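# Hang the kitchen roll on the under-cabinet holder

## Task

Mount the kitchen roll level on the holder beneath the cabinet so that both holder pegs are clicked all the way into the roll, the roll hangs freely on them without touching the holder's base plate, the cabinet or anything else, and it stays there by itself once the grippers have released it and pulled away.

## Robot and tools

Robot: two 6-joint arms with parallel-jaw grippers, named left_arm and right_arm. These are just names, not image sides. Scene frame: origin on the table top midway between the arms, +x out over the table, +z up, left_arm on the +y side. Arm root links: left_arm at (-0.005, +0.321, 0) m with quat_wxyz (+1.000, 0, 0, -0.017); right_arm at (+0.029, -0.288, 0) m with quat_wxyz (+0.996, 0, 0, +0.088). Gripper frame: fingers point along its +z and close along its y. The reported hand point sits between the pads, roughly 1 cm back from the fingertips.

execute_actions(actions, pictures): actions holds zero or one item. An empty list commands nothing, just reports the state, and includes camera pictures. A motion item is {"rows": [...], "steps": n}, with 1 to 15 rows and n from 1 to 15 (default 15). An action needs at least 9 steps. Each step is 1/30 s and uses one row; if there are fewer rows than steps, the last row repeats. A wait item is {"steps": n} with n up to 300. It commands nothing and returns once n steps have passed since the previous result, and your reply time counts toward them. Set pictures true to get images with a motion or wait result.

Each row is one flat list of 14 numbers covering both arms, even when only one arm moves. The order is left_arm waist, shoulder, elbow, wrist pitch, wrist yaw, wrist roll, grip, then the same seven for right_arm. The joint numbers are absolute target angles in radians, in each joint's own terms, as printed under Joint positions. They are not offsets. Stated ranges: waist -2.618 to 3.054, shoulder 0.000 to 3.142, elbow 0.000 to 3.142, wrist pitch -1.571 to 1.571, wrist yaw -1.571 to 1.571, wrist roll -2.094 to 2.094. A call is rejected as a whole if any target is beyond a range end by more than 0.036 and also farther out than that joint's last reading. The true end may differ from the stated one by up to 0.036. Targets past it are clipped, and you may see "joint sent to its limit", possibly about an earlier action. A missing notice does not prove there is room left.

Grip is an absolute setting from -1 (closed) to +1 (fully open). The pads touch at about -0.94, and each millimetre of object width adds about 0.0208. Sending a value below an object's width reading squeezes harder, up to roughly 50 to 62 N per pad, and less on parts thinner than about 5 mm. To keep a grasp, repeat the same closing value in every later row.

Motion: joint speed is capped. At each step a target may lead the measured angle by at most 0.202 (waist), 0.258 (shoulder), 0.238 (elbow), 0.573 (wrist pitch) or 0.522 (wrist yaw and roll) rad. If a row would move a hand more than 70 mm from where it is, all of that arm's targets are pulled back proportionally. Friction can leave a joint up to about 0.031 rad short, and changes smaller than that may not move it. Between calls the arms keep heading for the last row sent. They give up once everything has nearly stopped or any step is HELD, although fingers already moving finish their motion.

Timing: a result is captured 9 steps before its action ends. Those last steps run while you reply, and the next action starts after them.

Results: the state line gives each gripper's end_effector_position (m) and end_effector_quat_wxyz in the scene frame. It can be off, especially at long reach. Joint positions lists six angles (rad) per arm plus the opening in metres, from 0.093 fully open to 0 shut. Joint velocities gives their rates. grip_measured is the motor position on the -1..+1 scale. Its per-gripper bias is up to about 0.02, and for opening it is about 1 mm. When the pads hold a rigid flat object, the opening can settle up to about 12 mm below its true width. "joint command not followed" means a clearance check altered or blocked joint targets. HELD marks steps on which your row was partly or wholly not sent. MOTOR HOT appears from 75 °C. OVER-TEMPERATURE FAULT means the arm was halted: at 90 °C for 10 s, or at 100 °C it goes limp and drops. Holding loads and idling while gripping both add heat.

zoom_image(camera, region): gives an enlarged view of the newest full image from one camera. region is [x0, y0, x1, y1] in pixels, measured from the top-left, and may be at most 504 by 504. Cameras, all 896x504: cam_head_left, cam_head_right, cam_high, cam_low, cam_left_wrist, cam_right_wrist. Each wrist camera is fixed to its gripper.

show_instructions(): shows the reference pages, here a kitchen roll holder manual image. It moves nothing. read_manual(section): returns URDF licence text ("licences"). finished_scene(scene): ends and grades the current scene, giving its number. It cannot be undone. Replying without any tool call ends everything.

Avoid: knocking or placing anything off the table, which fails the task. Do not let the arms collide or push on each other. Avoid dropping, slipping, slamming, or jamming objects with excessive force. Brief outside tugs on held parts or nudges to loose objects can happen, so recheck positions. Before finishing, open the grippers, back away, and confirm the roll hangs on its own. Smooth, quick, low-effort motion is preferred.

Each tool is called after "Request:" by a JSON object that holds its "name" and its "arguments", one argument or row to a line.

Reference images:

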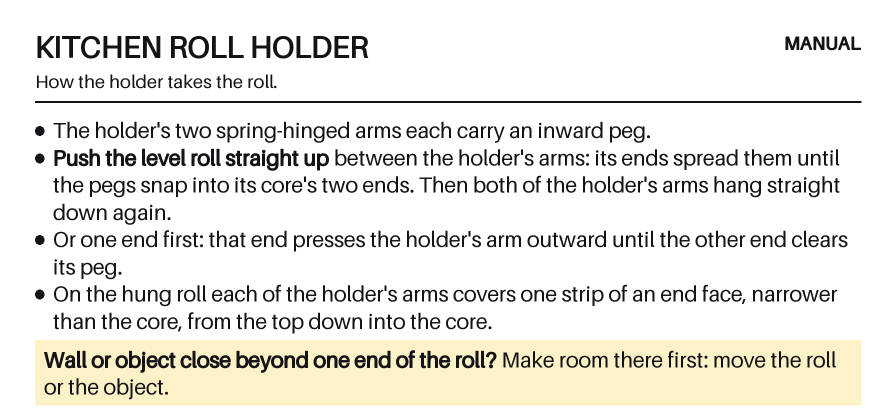

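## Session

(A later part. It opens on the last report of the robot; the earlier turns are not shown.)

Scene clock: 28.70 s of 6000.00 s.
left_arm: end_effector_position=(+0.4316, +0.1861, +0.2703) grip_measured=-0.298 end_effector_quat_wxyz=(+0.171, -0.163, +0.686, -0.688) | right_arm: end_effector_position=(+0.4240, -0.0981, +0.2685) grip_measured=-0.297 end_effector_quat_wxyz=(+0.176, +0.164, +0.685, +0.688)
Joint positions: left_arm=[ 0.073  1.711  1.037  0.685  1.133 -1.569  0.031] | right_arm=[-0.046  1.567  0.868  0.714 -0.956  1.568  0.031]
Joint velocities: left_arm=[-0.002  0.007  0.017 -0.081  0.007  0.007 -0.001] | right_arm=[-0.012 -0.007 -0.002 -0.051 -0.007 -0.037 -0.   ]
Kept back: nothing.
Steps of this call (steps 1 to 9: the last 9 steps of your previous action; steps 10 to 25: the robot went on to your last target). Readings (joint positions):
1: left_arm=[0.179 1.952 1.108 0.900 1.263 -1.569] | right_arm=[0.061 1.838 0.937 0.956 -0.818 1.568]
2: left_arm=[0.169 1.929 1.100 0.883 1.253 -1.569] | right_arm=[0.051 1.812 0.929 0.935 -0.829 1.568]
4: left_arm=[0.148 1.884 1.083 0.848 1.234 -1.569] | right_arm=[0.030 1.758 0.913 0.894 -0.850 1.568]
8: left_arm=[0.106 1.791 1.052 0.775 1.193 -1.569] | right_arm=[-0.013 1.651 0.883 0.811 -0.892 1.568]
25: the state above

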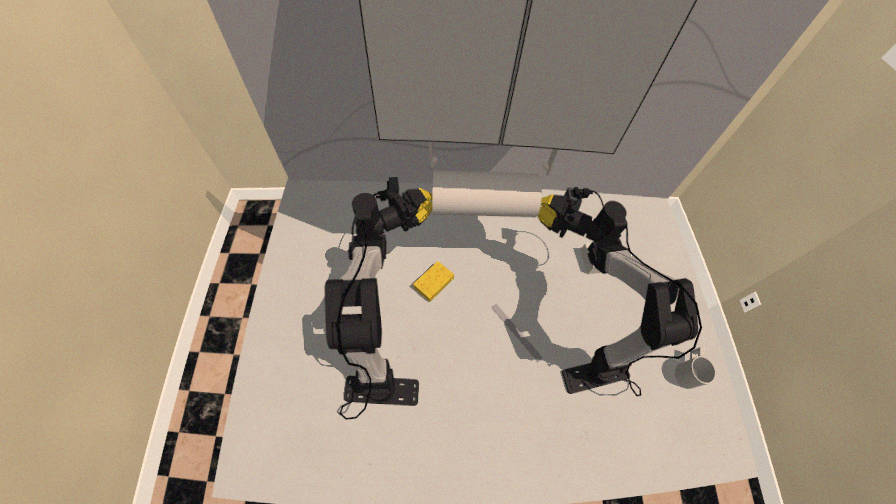

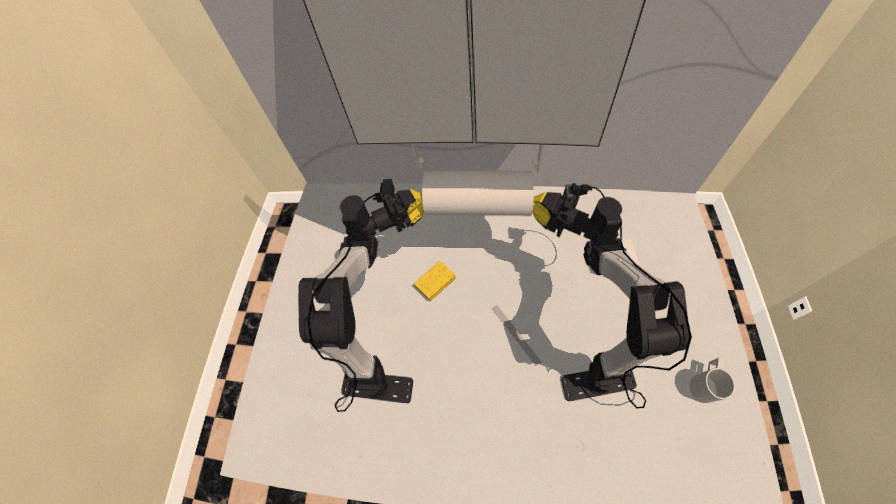

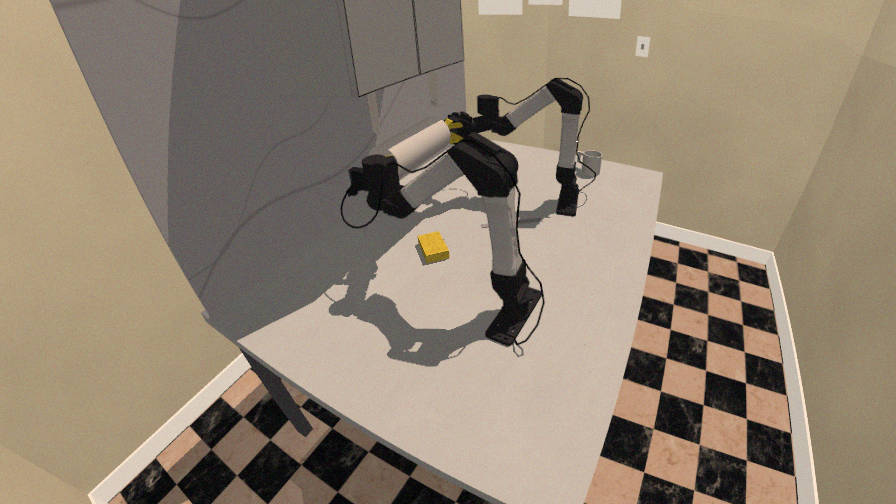

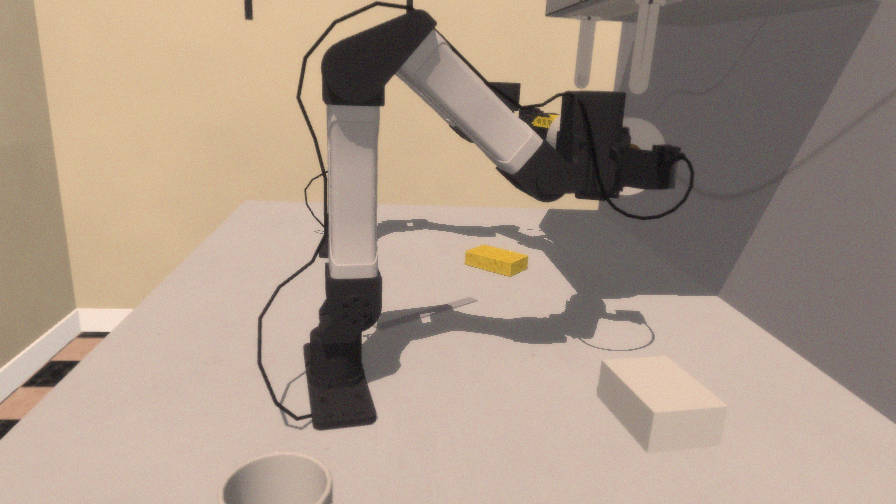

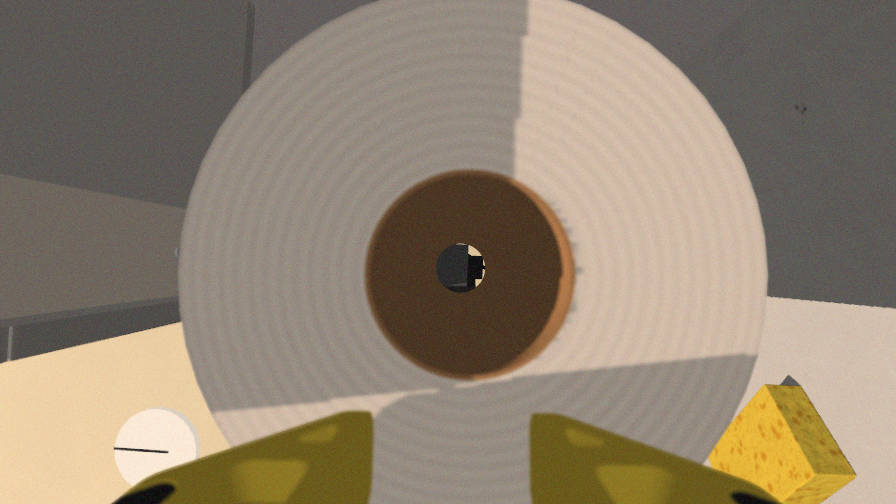

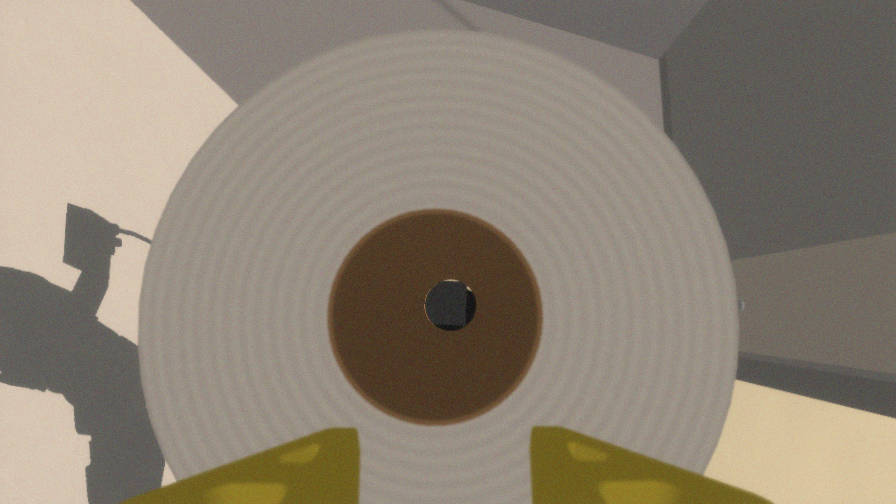

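Request:
{"name": "execute_actions", "arguments": {
  "actions": [
    {"rows":[[0.005,1.7,1.057,0.7,1.23,-1.57,-0.3,0.014,1.56,0.888,0.725,-1.046,1.57,-0.3],[0.005,1.7,1.077,0.68,1.23,-1.57,-0.3,0.014,1.555,0.903,0.705,-1.046,1.57,-0.3],[0.005,1.7,1.097,0.66,1.23,-1.57,-0.3,0.014,1.55,0.918,0.685,-1.046,1.57,-0.3],[0.005,1.7,1.117,0.64,1.23,-1.57,-0.3,0.014,1.545,0.933,0.665,-1.046,1.57,-0.3],[0.005,1.7,1.137,0.62,1.23,-1.57,-0.3,0.014,1.54,0.948,0.645,-1.046,1.57,-0.3],[0.005,1.7,1.157,0.6,1.23,-1.57,-0.3,0.014,1.53,0.963,0.62,-1.046,1.57,-0.3]],"steps":10}
  ]
}}

Request:
{"name": "execute_actions", "arguments": {
  "actions": [
    {"steps":22}
  ],
  "pictures": true
}}

Request:
{"name": "zoom_image", "arguments": {
  "camera": "cam_head_right",
  "region": [390, 130, 580, 230]
}}

Scene clock: 29.43 s of 6000.00 s.
left_arm: end_effector_position=(+0.4324, +0.1865, +0.2699) grip_measured=-0.298 end_effector_quat_wxyz=(+0.172, -0.166, +0.686, -0.687) | right_arm: end_effector_position=(+0.4231, -0.0976, +0.2681) grip_measured=-0.297 end_effector_quat_wxyz=(+0.173, +0.163, +0.685, +0.688)
Joint positions: left_arm=[ 0.073  1.711  1.037  0.682  1.128 -1.569  0.031] | right_arm=[-0.046  1.567  0.868  0.712 -0.962  1.568  0.031]
Joint velocities: left_arm=[-0.012  0.012 -0.007  0.051 -0.066 -0.037 -0.   ] | right_arm=[ 0.012 -0.002  0.002 -0.081 -0.022  0.051  0.   ]
Steps of this call (steps 1 to 21: the robot went on to your last target; step 22: the first step of this action). Readings (joint positions):
22: the state above

Scene clock: 30.17 s of 6000.00 s.
left_arm: end_effector_position=(+0.4420, +0.1871, +0.2926) grip_measured=-0.298 end_effector_quat_wxyz=(+0.173, -0.167, +0.686, -0.687) | right_arm: end_effector_position=(+0.4243, -0.0965, +0.2893) grip_measured=-0.297 end_effector_quat_wxyz=(+0.167, +0.161, +0.687, +0.689)
Joint positions: left_arm=[ 0.073  1.711  1.135  0.583  1.126 -1.569  0.031] | right_arm=[-0.046  1.54   0.938  0.61  -0.973  1.569  0.031]
Joint velocities: left_arm=[ 0.002  0.002 -0.007 -0.051 -0.081 -0.051  0.001] | right_arm=[-0.012 -0.007 -0.007  0.007 -0.037 -0.007 -0.001]
Kept back: nothing.
Steps of this call (steps 1 to 9: the last 9 steps of your previous action; steps 10 to 22: the robot went on to your last target). Readings (joint positions):
1: left_arm=[0.073 1.711 1.039 0.678 1.128 -1.569] | right_arm=[-0.046 1.567 0.868 0.710 -0.962 1.568]
2: left_arm=[0.073 1.711 1.045 0.669 1.128 -1.569] | right_arm=[-0.046 1.567 0.871 0.702 -0.963 1.568]
4: left_arm=[0.073 1.711 1.071 0.640 1.127 -1.569] | right_arm=[-0.046 1.567 0.887 0.676 -0.964 1.569]
8: left_arm=[0.073 1.711 1.129 0.609 1.126 -1.569] | right_arm=[-0.046 1.552 0.930 0.638 -0.965 1.569]
22: the state above

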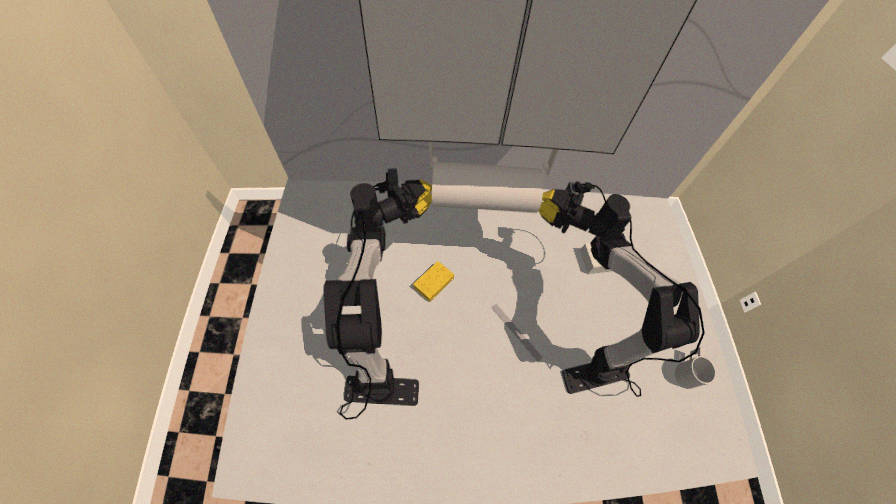

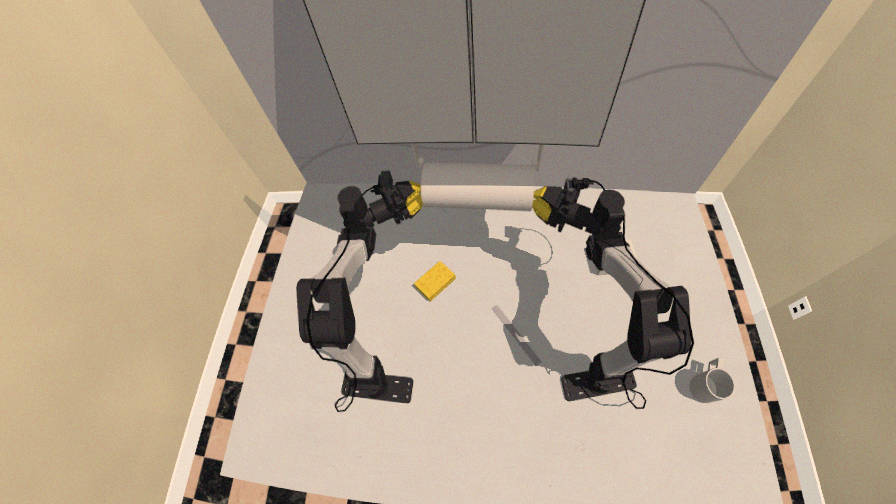

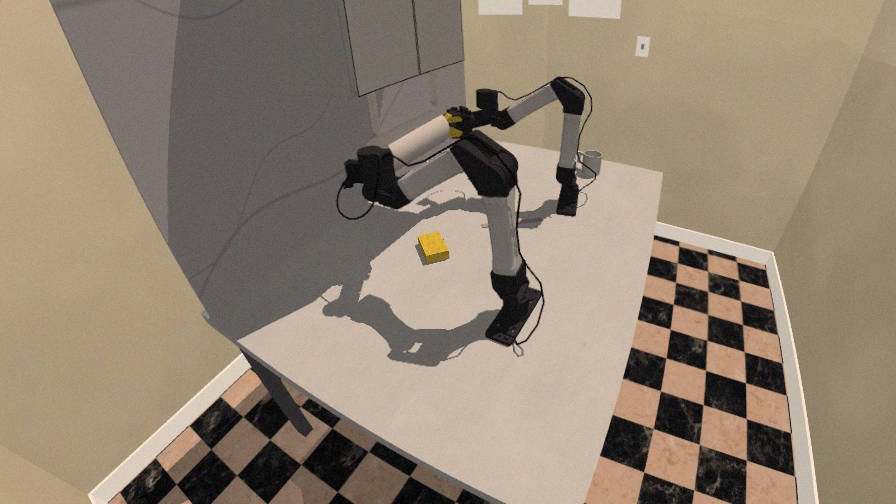

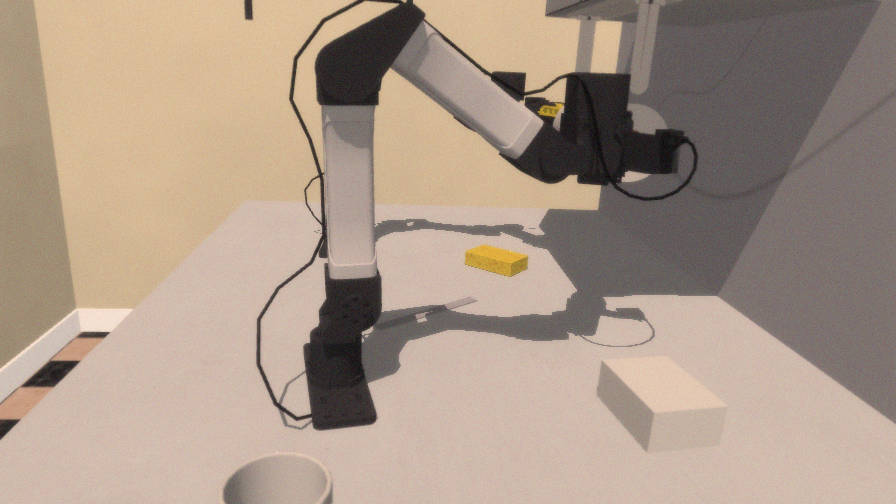

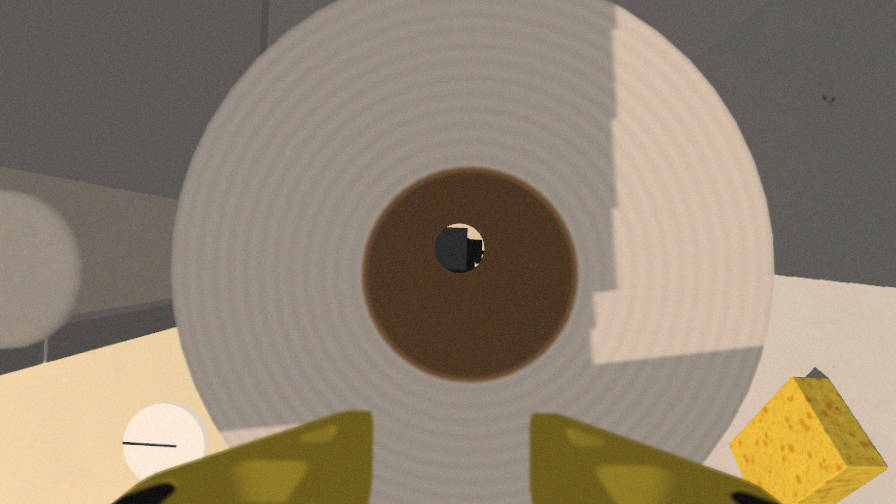

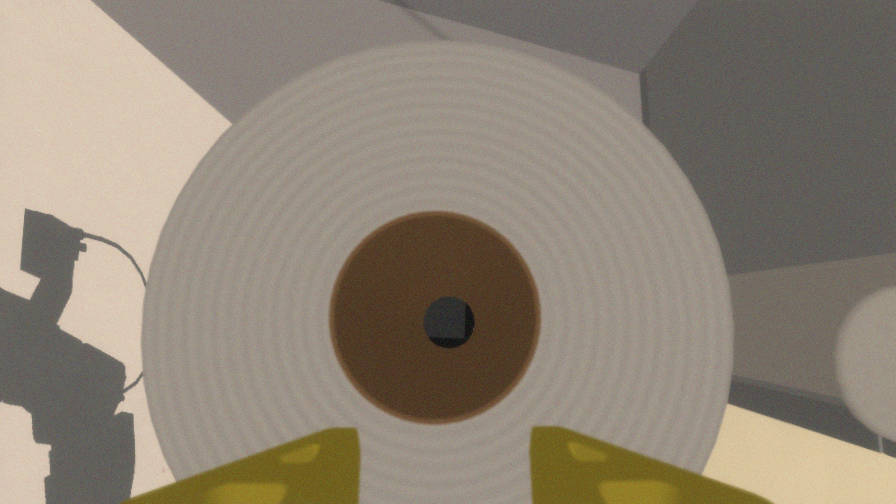

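Region (390, 130, 580, 230) of cam_head_right's 896x504 image, scaled by 2.653, with more detail than that image has; it fills the top 265 rows of this view, and the rest is white.

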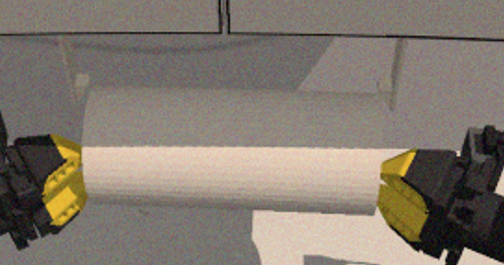

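Request:
{"name": "execute_actions", "arguments": {
  "actions": [
    {"rows":[[0.005,1.69,1.163,0.585,1.23,-1.57,-0.3,0.014,1.526,0.975,0.603,-1.04,1.57,-0.3],[0.005,1.68,1.169,0.569,1.23,-1.57,-0.3,0.014,1.521,0.988,0.586,-1.04,1.57,-0.3],[0.005,1.67,1.175,0.554,1.23,-1.57,-0.3,0.014,1.517,1.0,0.569,-1.04,1.57,-0.3],[0.005,1.662,1.184,0.538,1.23,-1.57,-0.3,0.014,1.513,1.013,0.552,-1.04,1.57,-0.3],[0.005,1.658,1.195,0.523,1.23,-1.57,-0.3,0.014,1.508,1.025,0.535,-1.04,1.57,-0.3],[0.005,1.654,1.206,0.507,1.23,-1.57,-0.3,0.014,1.504,1.038,0.518,-1.04,1.57,-0.3],[0.005,1.65,1.216,0.492,1.23,-1.57,-0.3,0.014,1.5,1.05,0.501,-1.04,1.57,-0.3],[0.005,1.646,1.227,0.476,1.23,-1.57,-0.3,0.014,1.496,1.063,0.484,-1.04,1.57,-0.3],[0.005,1.641,1.238,0.46,1.23,-1.57,-0.3,0.014,1.491,1.075,0.467,-1.04,1.57,-0.3],[0.005,1.637,1.248,0.445,1.23,-1.57,-0.3,0.014,1.487,1.088,0.45,-1.04,1.57,-0.3]],"steps":10}
  ]
}}

Request:
{"name": "execute_actions", "arguments": {
  "actions": [
    {"steps":22}
  ],
  "pictures": true
}}

Scene clock: 31.13 s of 6000.00 s.
left_arm: end_effector_position=(+0.4421, +0.1871, +0.2921) grip_measured=-0.298 end_effector_quat_wxyz=(+0.171, -0.168, +0.686, -0.686) | right_arm: end_effector_position=(+0.4243, -0.0965, +0.2888) grip_measured=-0.297 end_effector_quat_wxyz=(+0.166, +0.162, +0.687, +0.688)
Joint positions: left_arm=[ 0.073  1.711  1.135  0.579  1.126 -1.569  0.031] | right_arm=[-0.046  1.54   0.938  0.606 -0.973  1.569  0.031]
Joint velocities: left_arm=[-0.012 -0.007 -0.022 -0.007  0.022  0.037 -0.001] | right_arm=[-0.017  0.007 -0.007 -0.051  0.037  0.007  0.001]
Steps of this call (steps 1 to 15: the robot went on to your last target; steps 16 to 28: nothing new was sent; step 29: the first step of this action). Readings (joint positions):
29: the state above

Scene clock: 31.87 s of 6000.00 s.
left_arm: end_effector_position=(+0.4389, +0.1873, +0.3203) grip_measured=-0.298 end_effector_quat_wxyz=(+0.162, -0.181, +0.688, -0.684) | right_arm: end_effector_position=(+0.4252, -0.0963, +0.3212) grip_measured=-0.297 end_effector_quat_wxyz=(+0.159, +0.169, +0.690, +0.685)
Joint positions: left_arm=[ 0.073  1.664  1.216  0.419  1.121 -1.571  0.031] | right_arm=[-0.046  1.503  1.053  0.432 -0.973  1.569  0.031]
Joint velocities: left_arm=[-0.017  0.007 -0.012  0.095  0.037 -0.051 -0.   ] | right_arm=[-0.012 -0.007 -0.012 -0.037  0.081 -0.066 -0.001]
Kept back: nothing.
Steps of this call (steps 1 to 9: the last 9 steps of your previous action; steps 10 to 22: the robot went on to your last target). Readings (joint positions):
1: left_arm=[0.073 1.711 1.135 0.575 1.126 -1.569] | right_arm=[-0.046 1.540 0.941 0.600 -0.973 1.569]
2: left_arm=[0.073 1.710 1.136 0.567 1.125 -1.569] | right_arm=[-0.046 1.540 0.947 0.588 -0.973 1.569]
4: left_arm=[0.073 1.705 1.145 0.541 1.124 -1.569] | right_arm=[-0.046 1.540 0.967 0.562 -0.973 1.569]
8: left_arm=[0.073 1.685 1.187 0.489 1.121 -1.569] | right_arm=[-0.046 1.524 1.018 0.504 -0.972 1.569]
22: the state above

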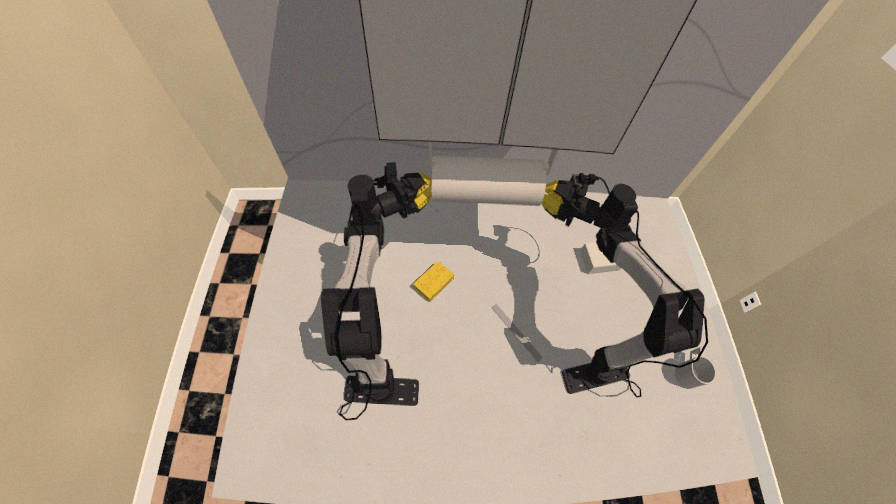

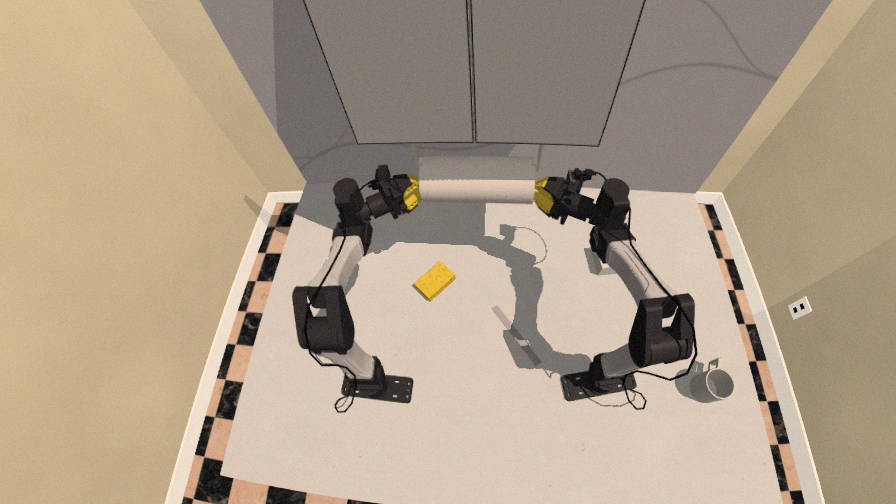

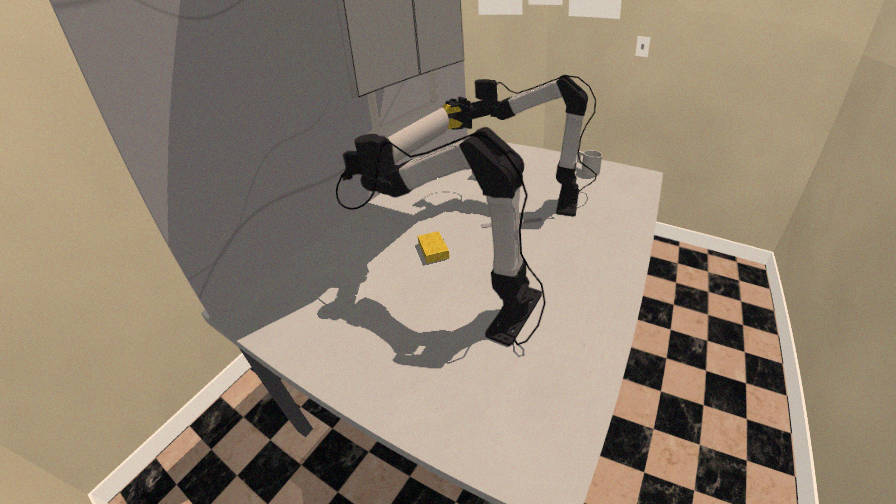

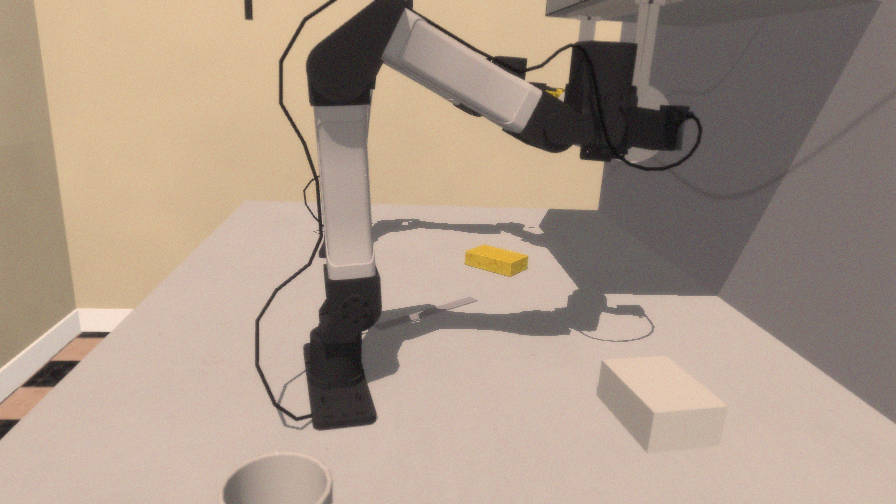

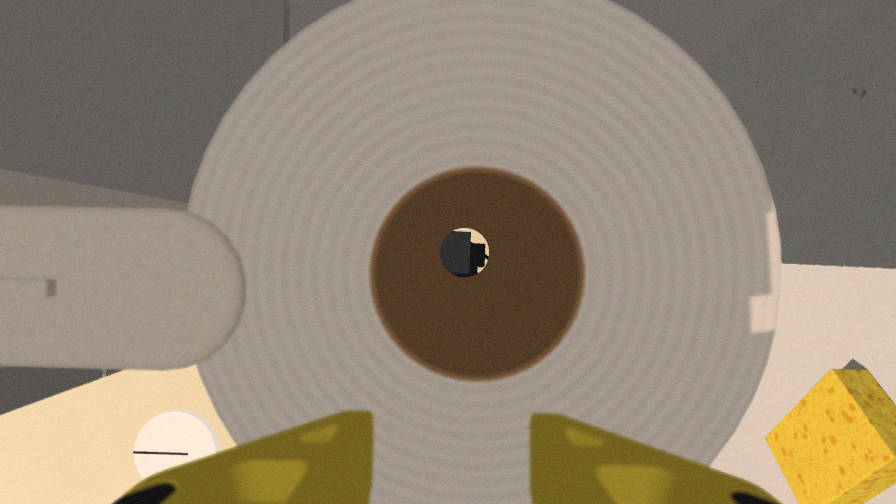

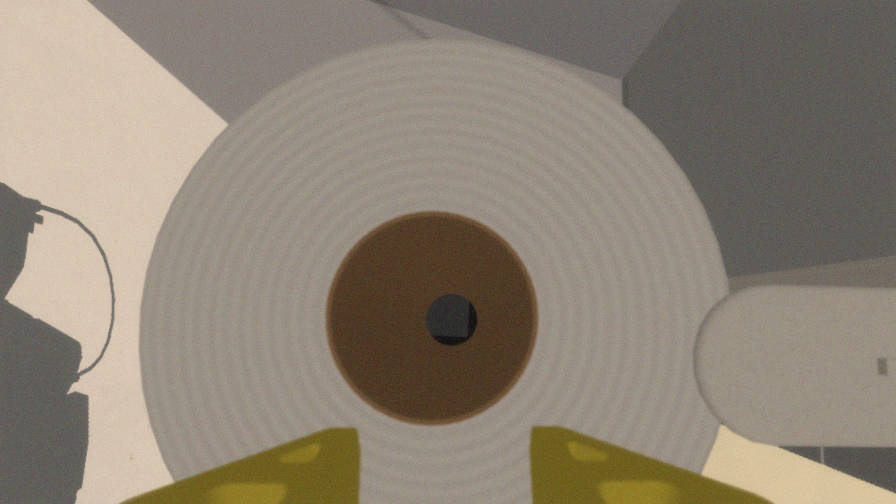

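Request:
{"name": "execute_actions", "arguments": {
  "actions": [
    {"rows":[[-0.005,1.627,1.249,0.445,1.25,-1.57,-0.3,0.024,1.482,1.092,0.45,-1.05,1.57,-0.3],[-0.015,1.617,1.25,0.44,1.27,-1.57,-0.3,0.034,1.477,1.098,0.445,-1.065,1.57,-0.3],[-0.015,1.607,1.252,0.433,1.27,-1.57,-0.3,0.034,1.472,1.105,0.438,-1.065,1.57,-0.3],[-0.015,1.6,1.262,0.419,1.27,-1.57,-0.3,0.034,1.468,1.117,0.424,-1.065,1.57,-0.3],[-0.015,1.595,1.275,0.405,1.27,-1.57,-0.3,0.034,1.465,1.13,0.41,-1.065,1.57,-0.3],[-0.015,1.59,1.287,0.391,1.27,-1.57,-0.3,0.034,1.462,1.142,0.396,-1.065,1.57,-0.3],[-0.015,1.59,1.3,0.377,1.27,-1.57,-0.3,0.034,1.46,1.155,0.382,-1.065,1.57,-0.3],[-0.015,1.59,1.312,0.363,1.27,-1.57,-0.3,0.034,1.457,1.167,0.368,-1.065,1.57,-0.3],[-0.015,1.59,1.325,0.349,1.27,-1.57,-0.3,0.034,1.457,1.18,0.354,-1.065,1.57,-0.3],[-0.015,1.59,1.337,0.335,1.27,-1.57,-0.3,0.034,1.457,1.192,0.34,-1.065,1.57,-0.3]],"steps":10}
  ]
}}

Request:
{"name": "execute_actions", "arguments": {
  "actions": [
    {"steps":22}
  ],
  "pictures": true
}}

Scene clock: 32.97 s of 6000.00 s.
left_arm: end_effector_position=(+0.4388, +0.1871, +0.3203) grip_measured=-0.298 end_effector_quat_wxyz=(+0.161, -0.181, +0.688, -0.684) | right_arm: end_effector_position=(+0.4250, -0.0959, +0.3212) grip_measured=-0.297 end_effector_quat_wxyz=(+0.158, +0.169, +0.690, +0.685)
Joint positions: left_arm=[ 0.073  1.664  1.216  0.418  1.122 -1.571  0.031] | right_arm=[-0.045  1.503  1.053  0.432 -0.973  1.569  0.031]
Joint velocities: left_arm=[-0.007 -0.007 -0.007  0.037  0.007  0.037 -0.001] | right_arm=[ 0.012  0.002 -0.007 -0.022  0.051 -0.037 -0.001]
Steps of this call (steps 1 to 15: the robot went on to your last target; steps 16 to 32: nothing new was sent; step 33: the first step of this action). Readings (joint positions):
33: the state above

Scene clock: 33.70 s of 6000.00 s.
left_arm: end_effector_position=(+0.4344, +0.1862, +0.3374) grip_measured=-0.298 end_effector_quat_wxyz=(+0.137, -0.201, +0.691, -0.680) | right_arm: end_effector_position=(+0.4209, -0.0954, +0.3533) grip_measured=-0.297 end_effector_quat_wxyz=(+0.154, +0.169, +0.691, +0.686)
Joint positions: left_arm=[ 0.072  1.637  1.29   0.262  1.127 -1.578  0.031] | right_arm=[-0.044  1.473  1.156  0.295 -0.977  1.571  0.031]
Joint velocities: left_arm=[-0.007 -0.007 -0.022  0.007 -0.081  0.007  0.   ] | right_arm=[-0.002  0.017 -0.002 -0.095 -0.051  0.066 -0.001]
Kept back: nothing.
Steps of this call (steps 1 to 9: the last 9 steps of your previous action; steps 10 to 22: the robot went on to your last target). Readings (joint positions):
1: left_arm=[0.072 1.662 1.216 0.417 1.122 -1.571] | right_arm=[-0.044 1.503 1.055 0.430 -0.973 1.569]
2: left_arm=[0.072 1.659 1.216 0.412 1.122 -1.571] | right_arm=[-0.044 1.503 1.058 0.425 -0.973 1.569]
4: left_arm=[0.072 1.649 1.219 0.392 1.122 -1.571] | right_arm=[-0.044 1.499 1.069 0.403 -0.974 1.569]
8: left_arm=[0.072 1.643 1.255 0.325 1.122 -1.573] | right_arm=[-0.044 1.492 1.106 0.335 -0.974 1.571]
22: the state above

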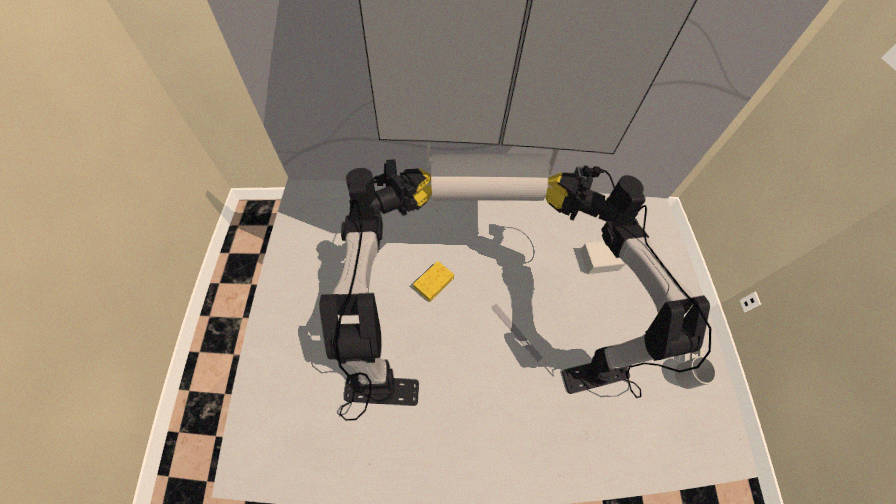

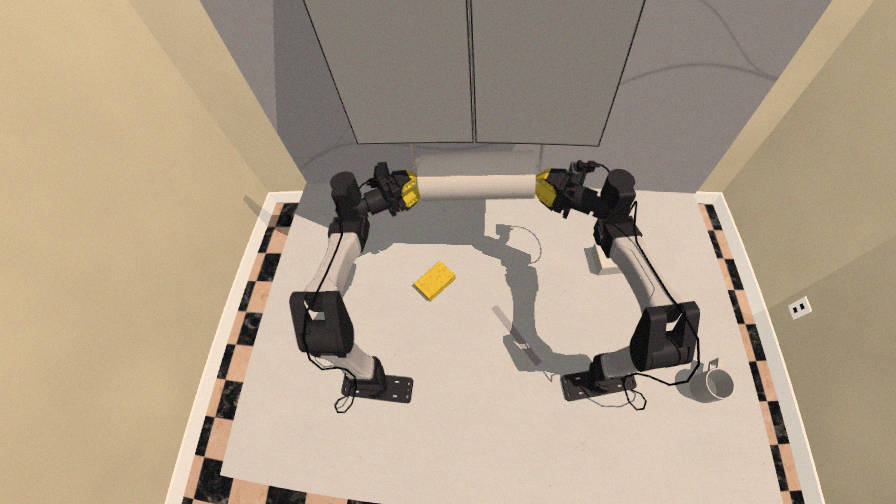

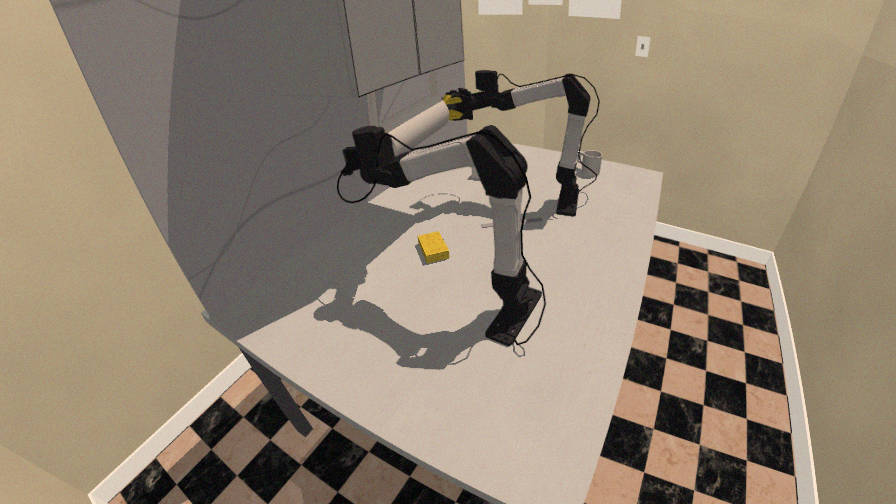

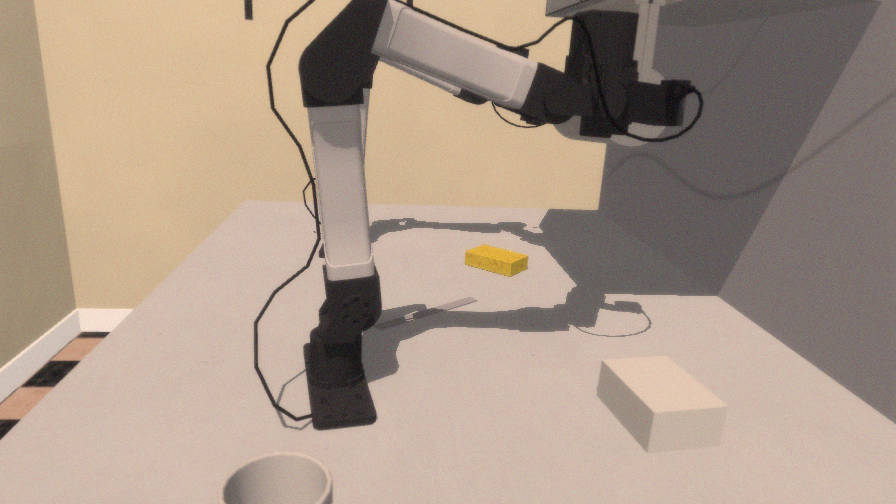

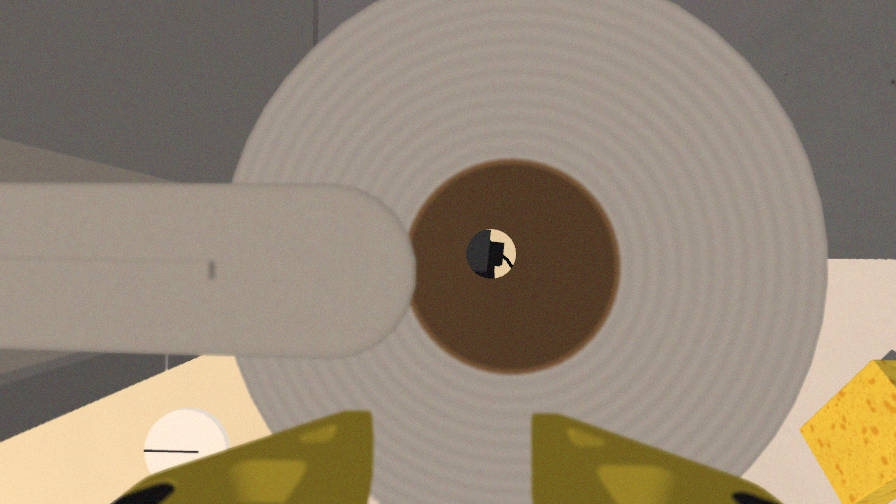

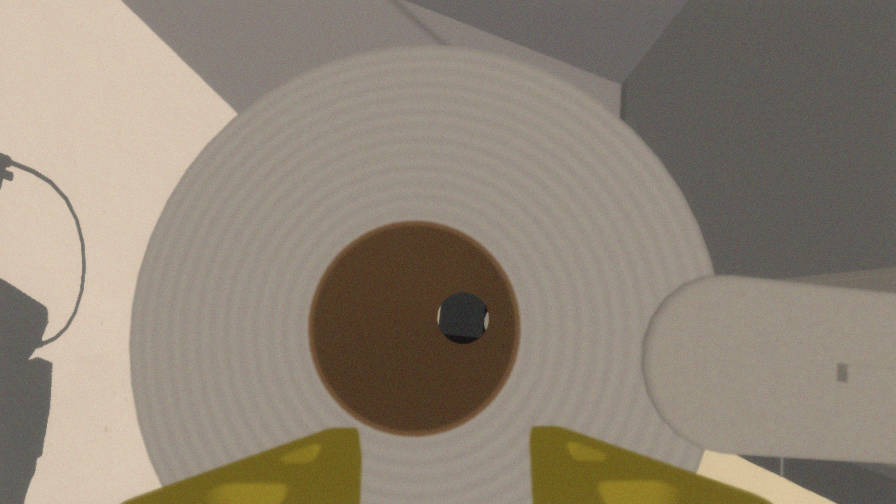

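Right is past the ramp; push left a bit more.

Request:
{"name": "execute_actions", "arguments": {
  "actions": [
    {"rows":[[-0.02,1.585,1.337,0.35,1.28,-1.57,-0.3,0.04,1.457,1.192,0.34,-1.07,1.57,-0.3],[-0.025,1.58,1.34,0.365,1.285,-1.57,-0.3,0.044,1.457,1.192,0.34,-1.075,1.57,-0.3],[-0.025,1.575,1.345,0.38,1.285,-1.57,-0.3,0.044,1.457,1.192,0.34,-1.075,1.57,-0.3]],"steps":10}
  ]
}}

Request:
{"name": "execute_actions", "arguments": {
  "actions": [
    {"steps":20}
  ],
  "pictures": true
}}

Scene clock: 34.10 s of 6000.00 s.
left_arm: end_effector_position=(+0.4343, +0.1861, +0.3374) grip_measured=-0.298 end_effector_quat_wxyz=(+0.137, -0.201, +0.691, -0.680) | right_arm: end_effector_position=(+0.4208, -0.0953, +0.3533) grip_measured=-0.297 end_effector_quat_wxyz=(+0.154, +0.169, +0.691, +0.686)
Joint positions: left_arm=[ 0.072  1.637  1.29   0.262  1.127 -1.578  0.031] | right_arm=[-0.044  1.473  1.156  0.295 -0.978  1.571  0.031]
Joint velocities: left_arm=[-0.002 -0.007 -0.022  0.037 -0.007 -0.037 -0.001] | right_arm=[ 0.007 -0.002  0.002 -0.037 -0.051  0.066  0.   ]
Steps of this call (steps 1 to 11: the robot went on to your last target; step 12: the first step of this action). Readings (joint positions):
12: the state above

Scene clock: 34.77 s of 6000.00 s.
left_arm: end_effector_position=(+0.4344, +0.1862, +0.3377) grip_measured=-0.298 end_effector_quat_wxyz=(+0.137, -0.200, +0.691, -0.681) | right_arm: end_effector_position=(+0.4205, -0.0947, +0.3533) grip_measured=-0.297 end_effector_quat_wxyz=(+0.154, +0.168, +0.691, +0.686)
Joint positions: left_arm=[ 0.072  1.637  1.29   0.264  1.127 -1.579  0.031] | right_arm=[-0.042  1.473  1.156  0.295 -0.978  1.571  0.031]
Joint velocities: left_arm=[-0.002 -0.002  0.007 -0.051  0.051 -0.037  0.001] | right_arm=[ 0.007 -0.007 -0.007  0.037  0.022  0.095  0.   ]
Kept back: nothing.
Steps of this call (steps 1 to 9: the last 9 steps of your previous action; steps 10 to 15: the robot went on to your last target; steps 16 to 20: nothing new was sent). Readings (joint positions):
1: left_arm=[0.072 1.637 1.290 0.262 1.127 -1.578] | right_arm=[-0.043 1.473 1.156 0.295 -0.978 1.571]
2: left_arm=[0.072 1.637 1.290 0.263 1.127 -1.578] | right_arm=[-0.043 1.473 1.156 0.295 -0.978 1.571]
4: left_arm=[0.072 1.637 1.290 0.264 1.127 -1.578] | right_arm=[-0.042 1.473 1.156 0.295 -0.978 1.571]
8: left_arm=[0.072 1.637 1.290 0.264 1.127 -1.579] | right_arm=[-0.042 1.473 1.156 0.295 -0.978 1.571]
20: the state above
All arms were judged still, so your last target was given up. Only a new action makes them travel on or press farther. Fingers that are still opening or closing keep moving.

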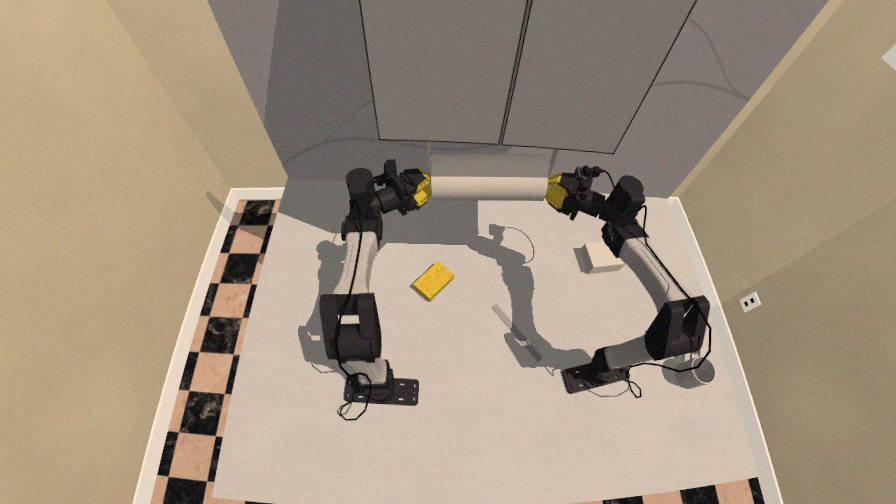

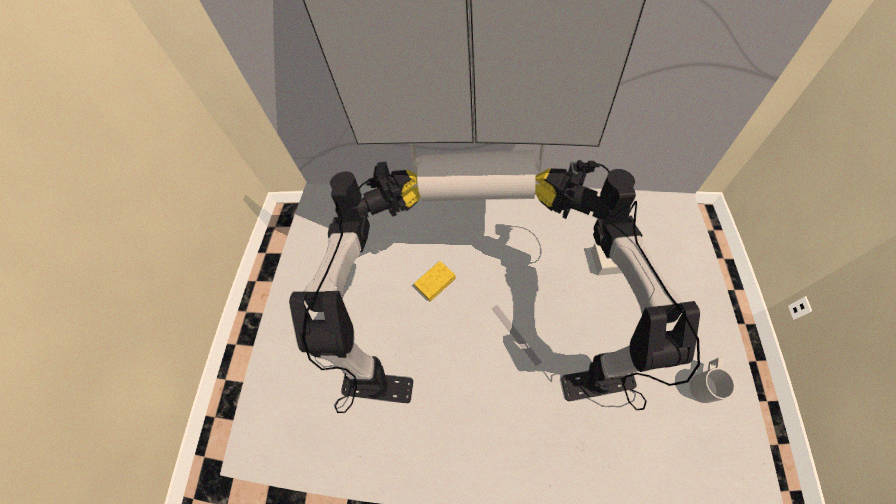

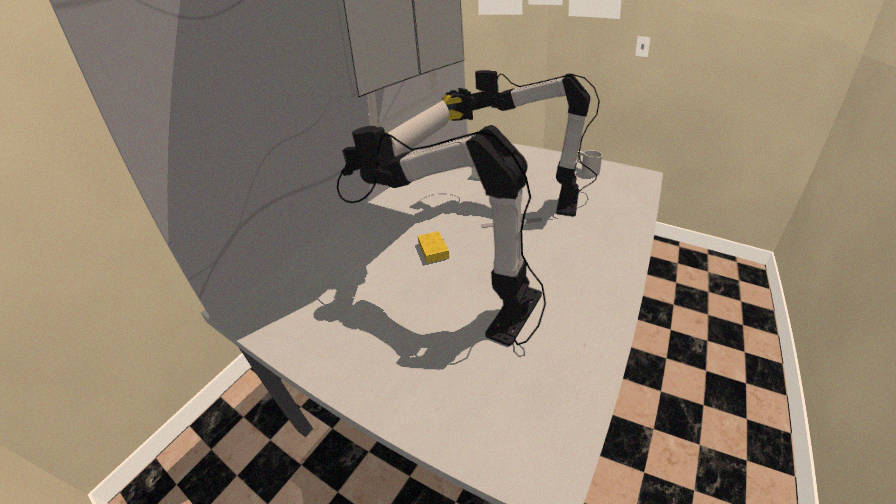

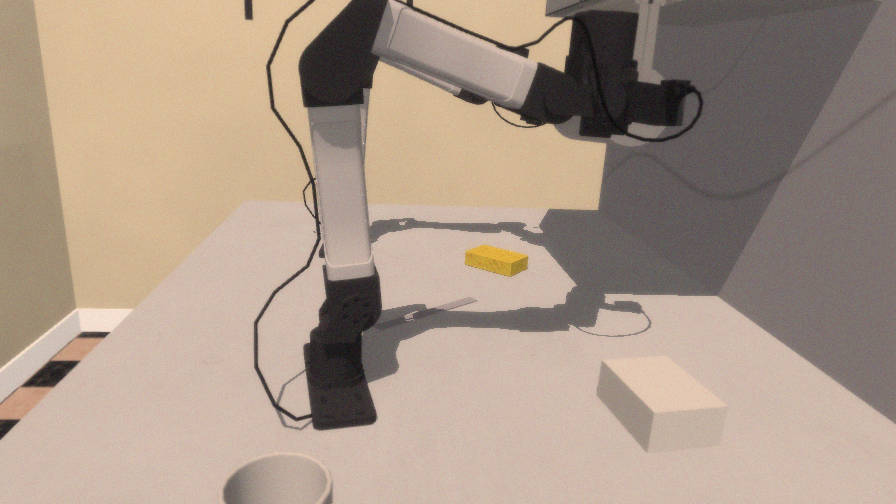

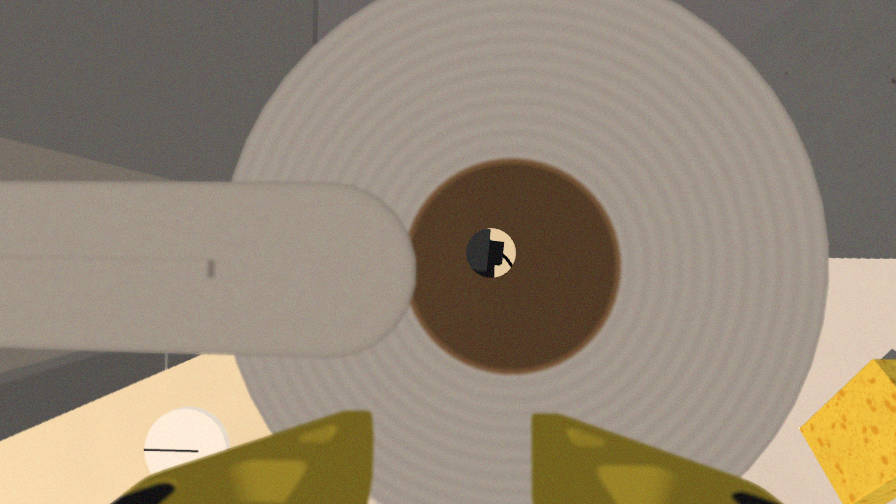

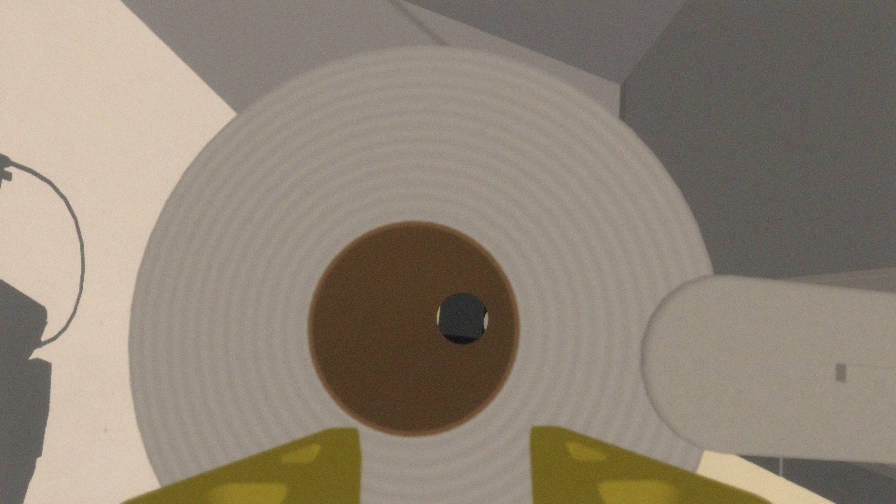

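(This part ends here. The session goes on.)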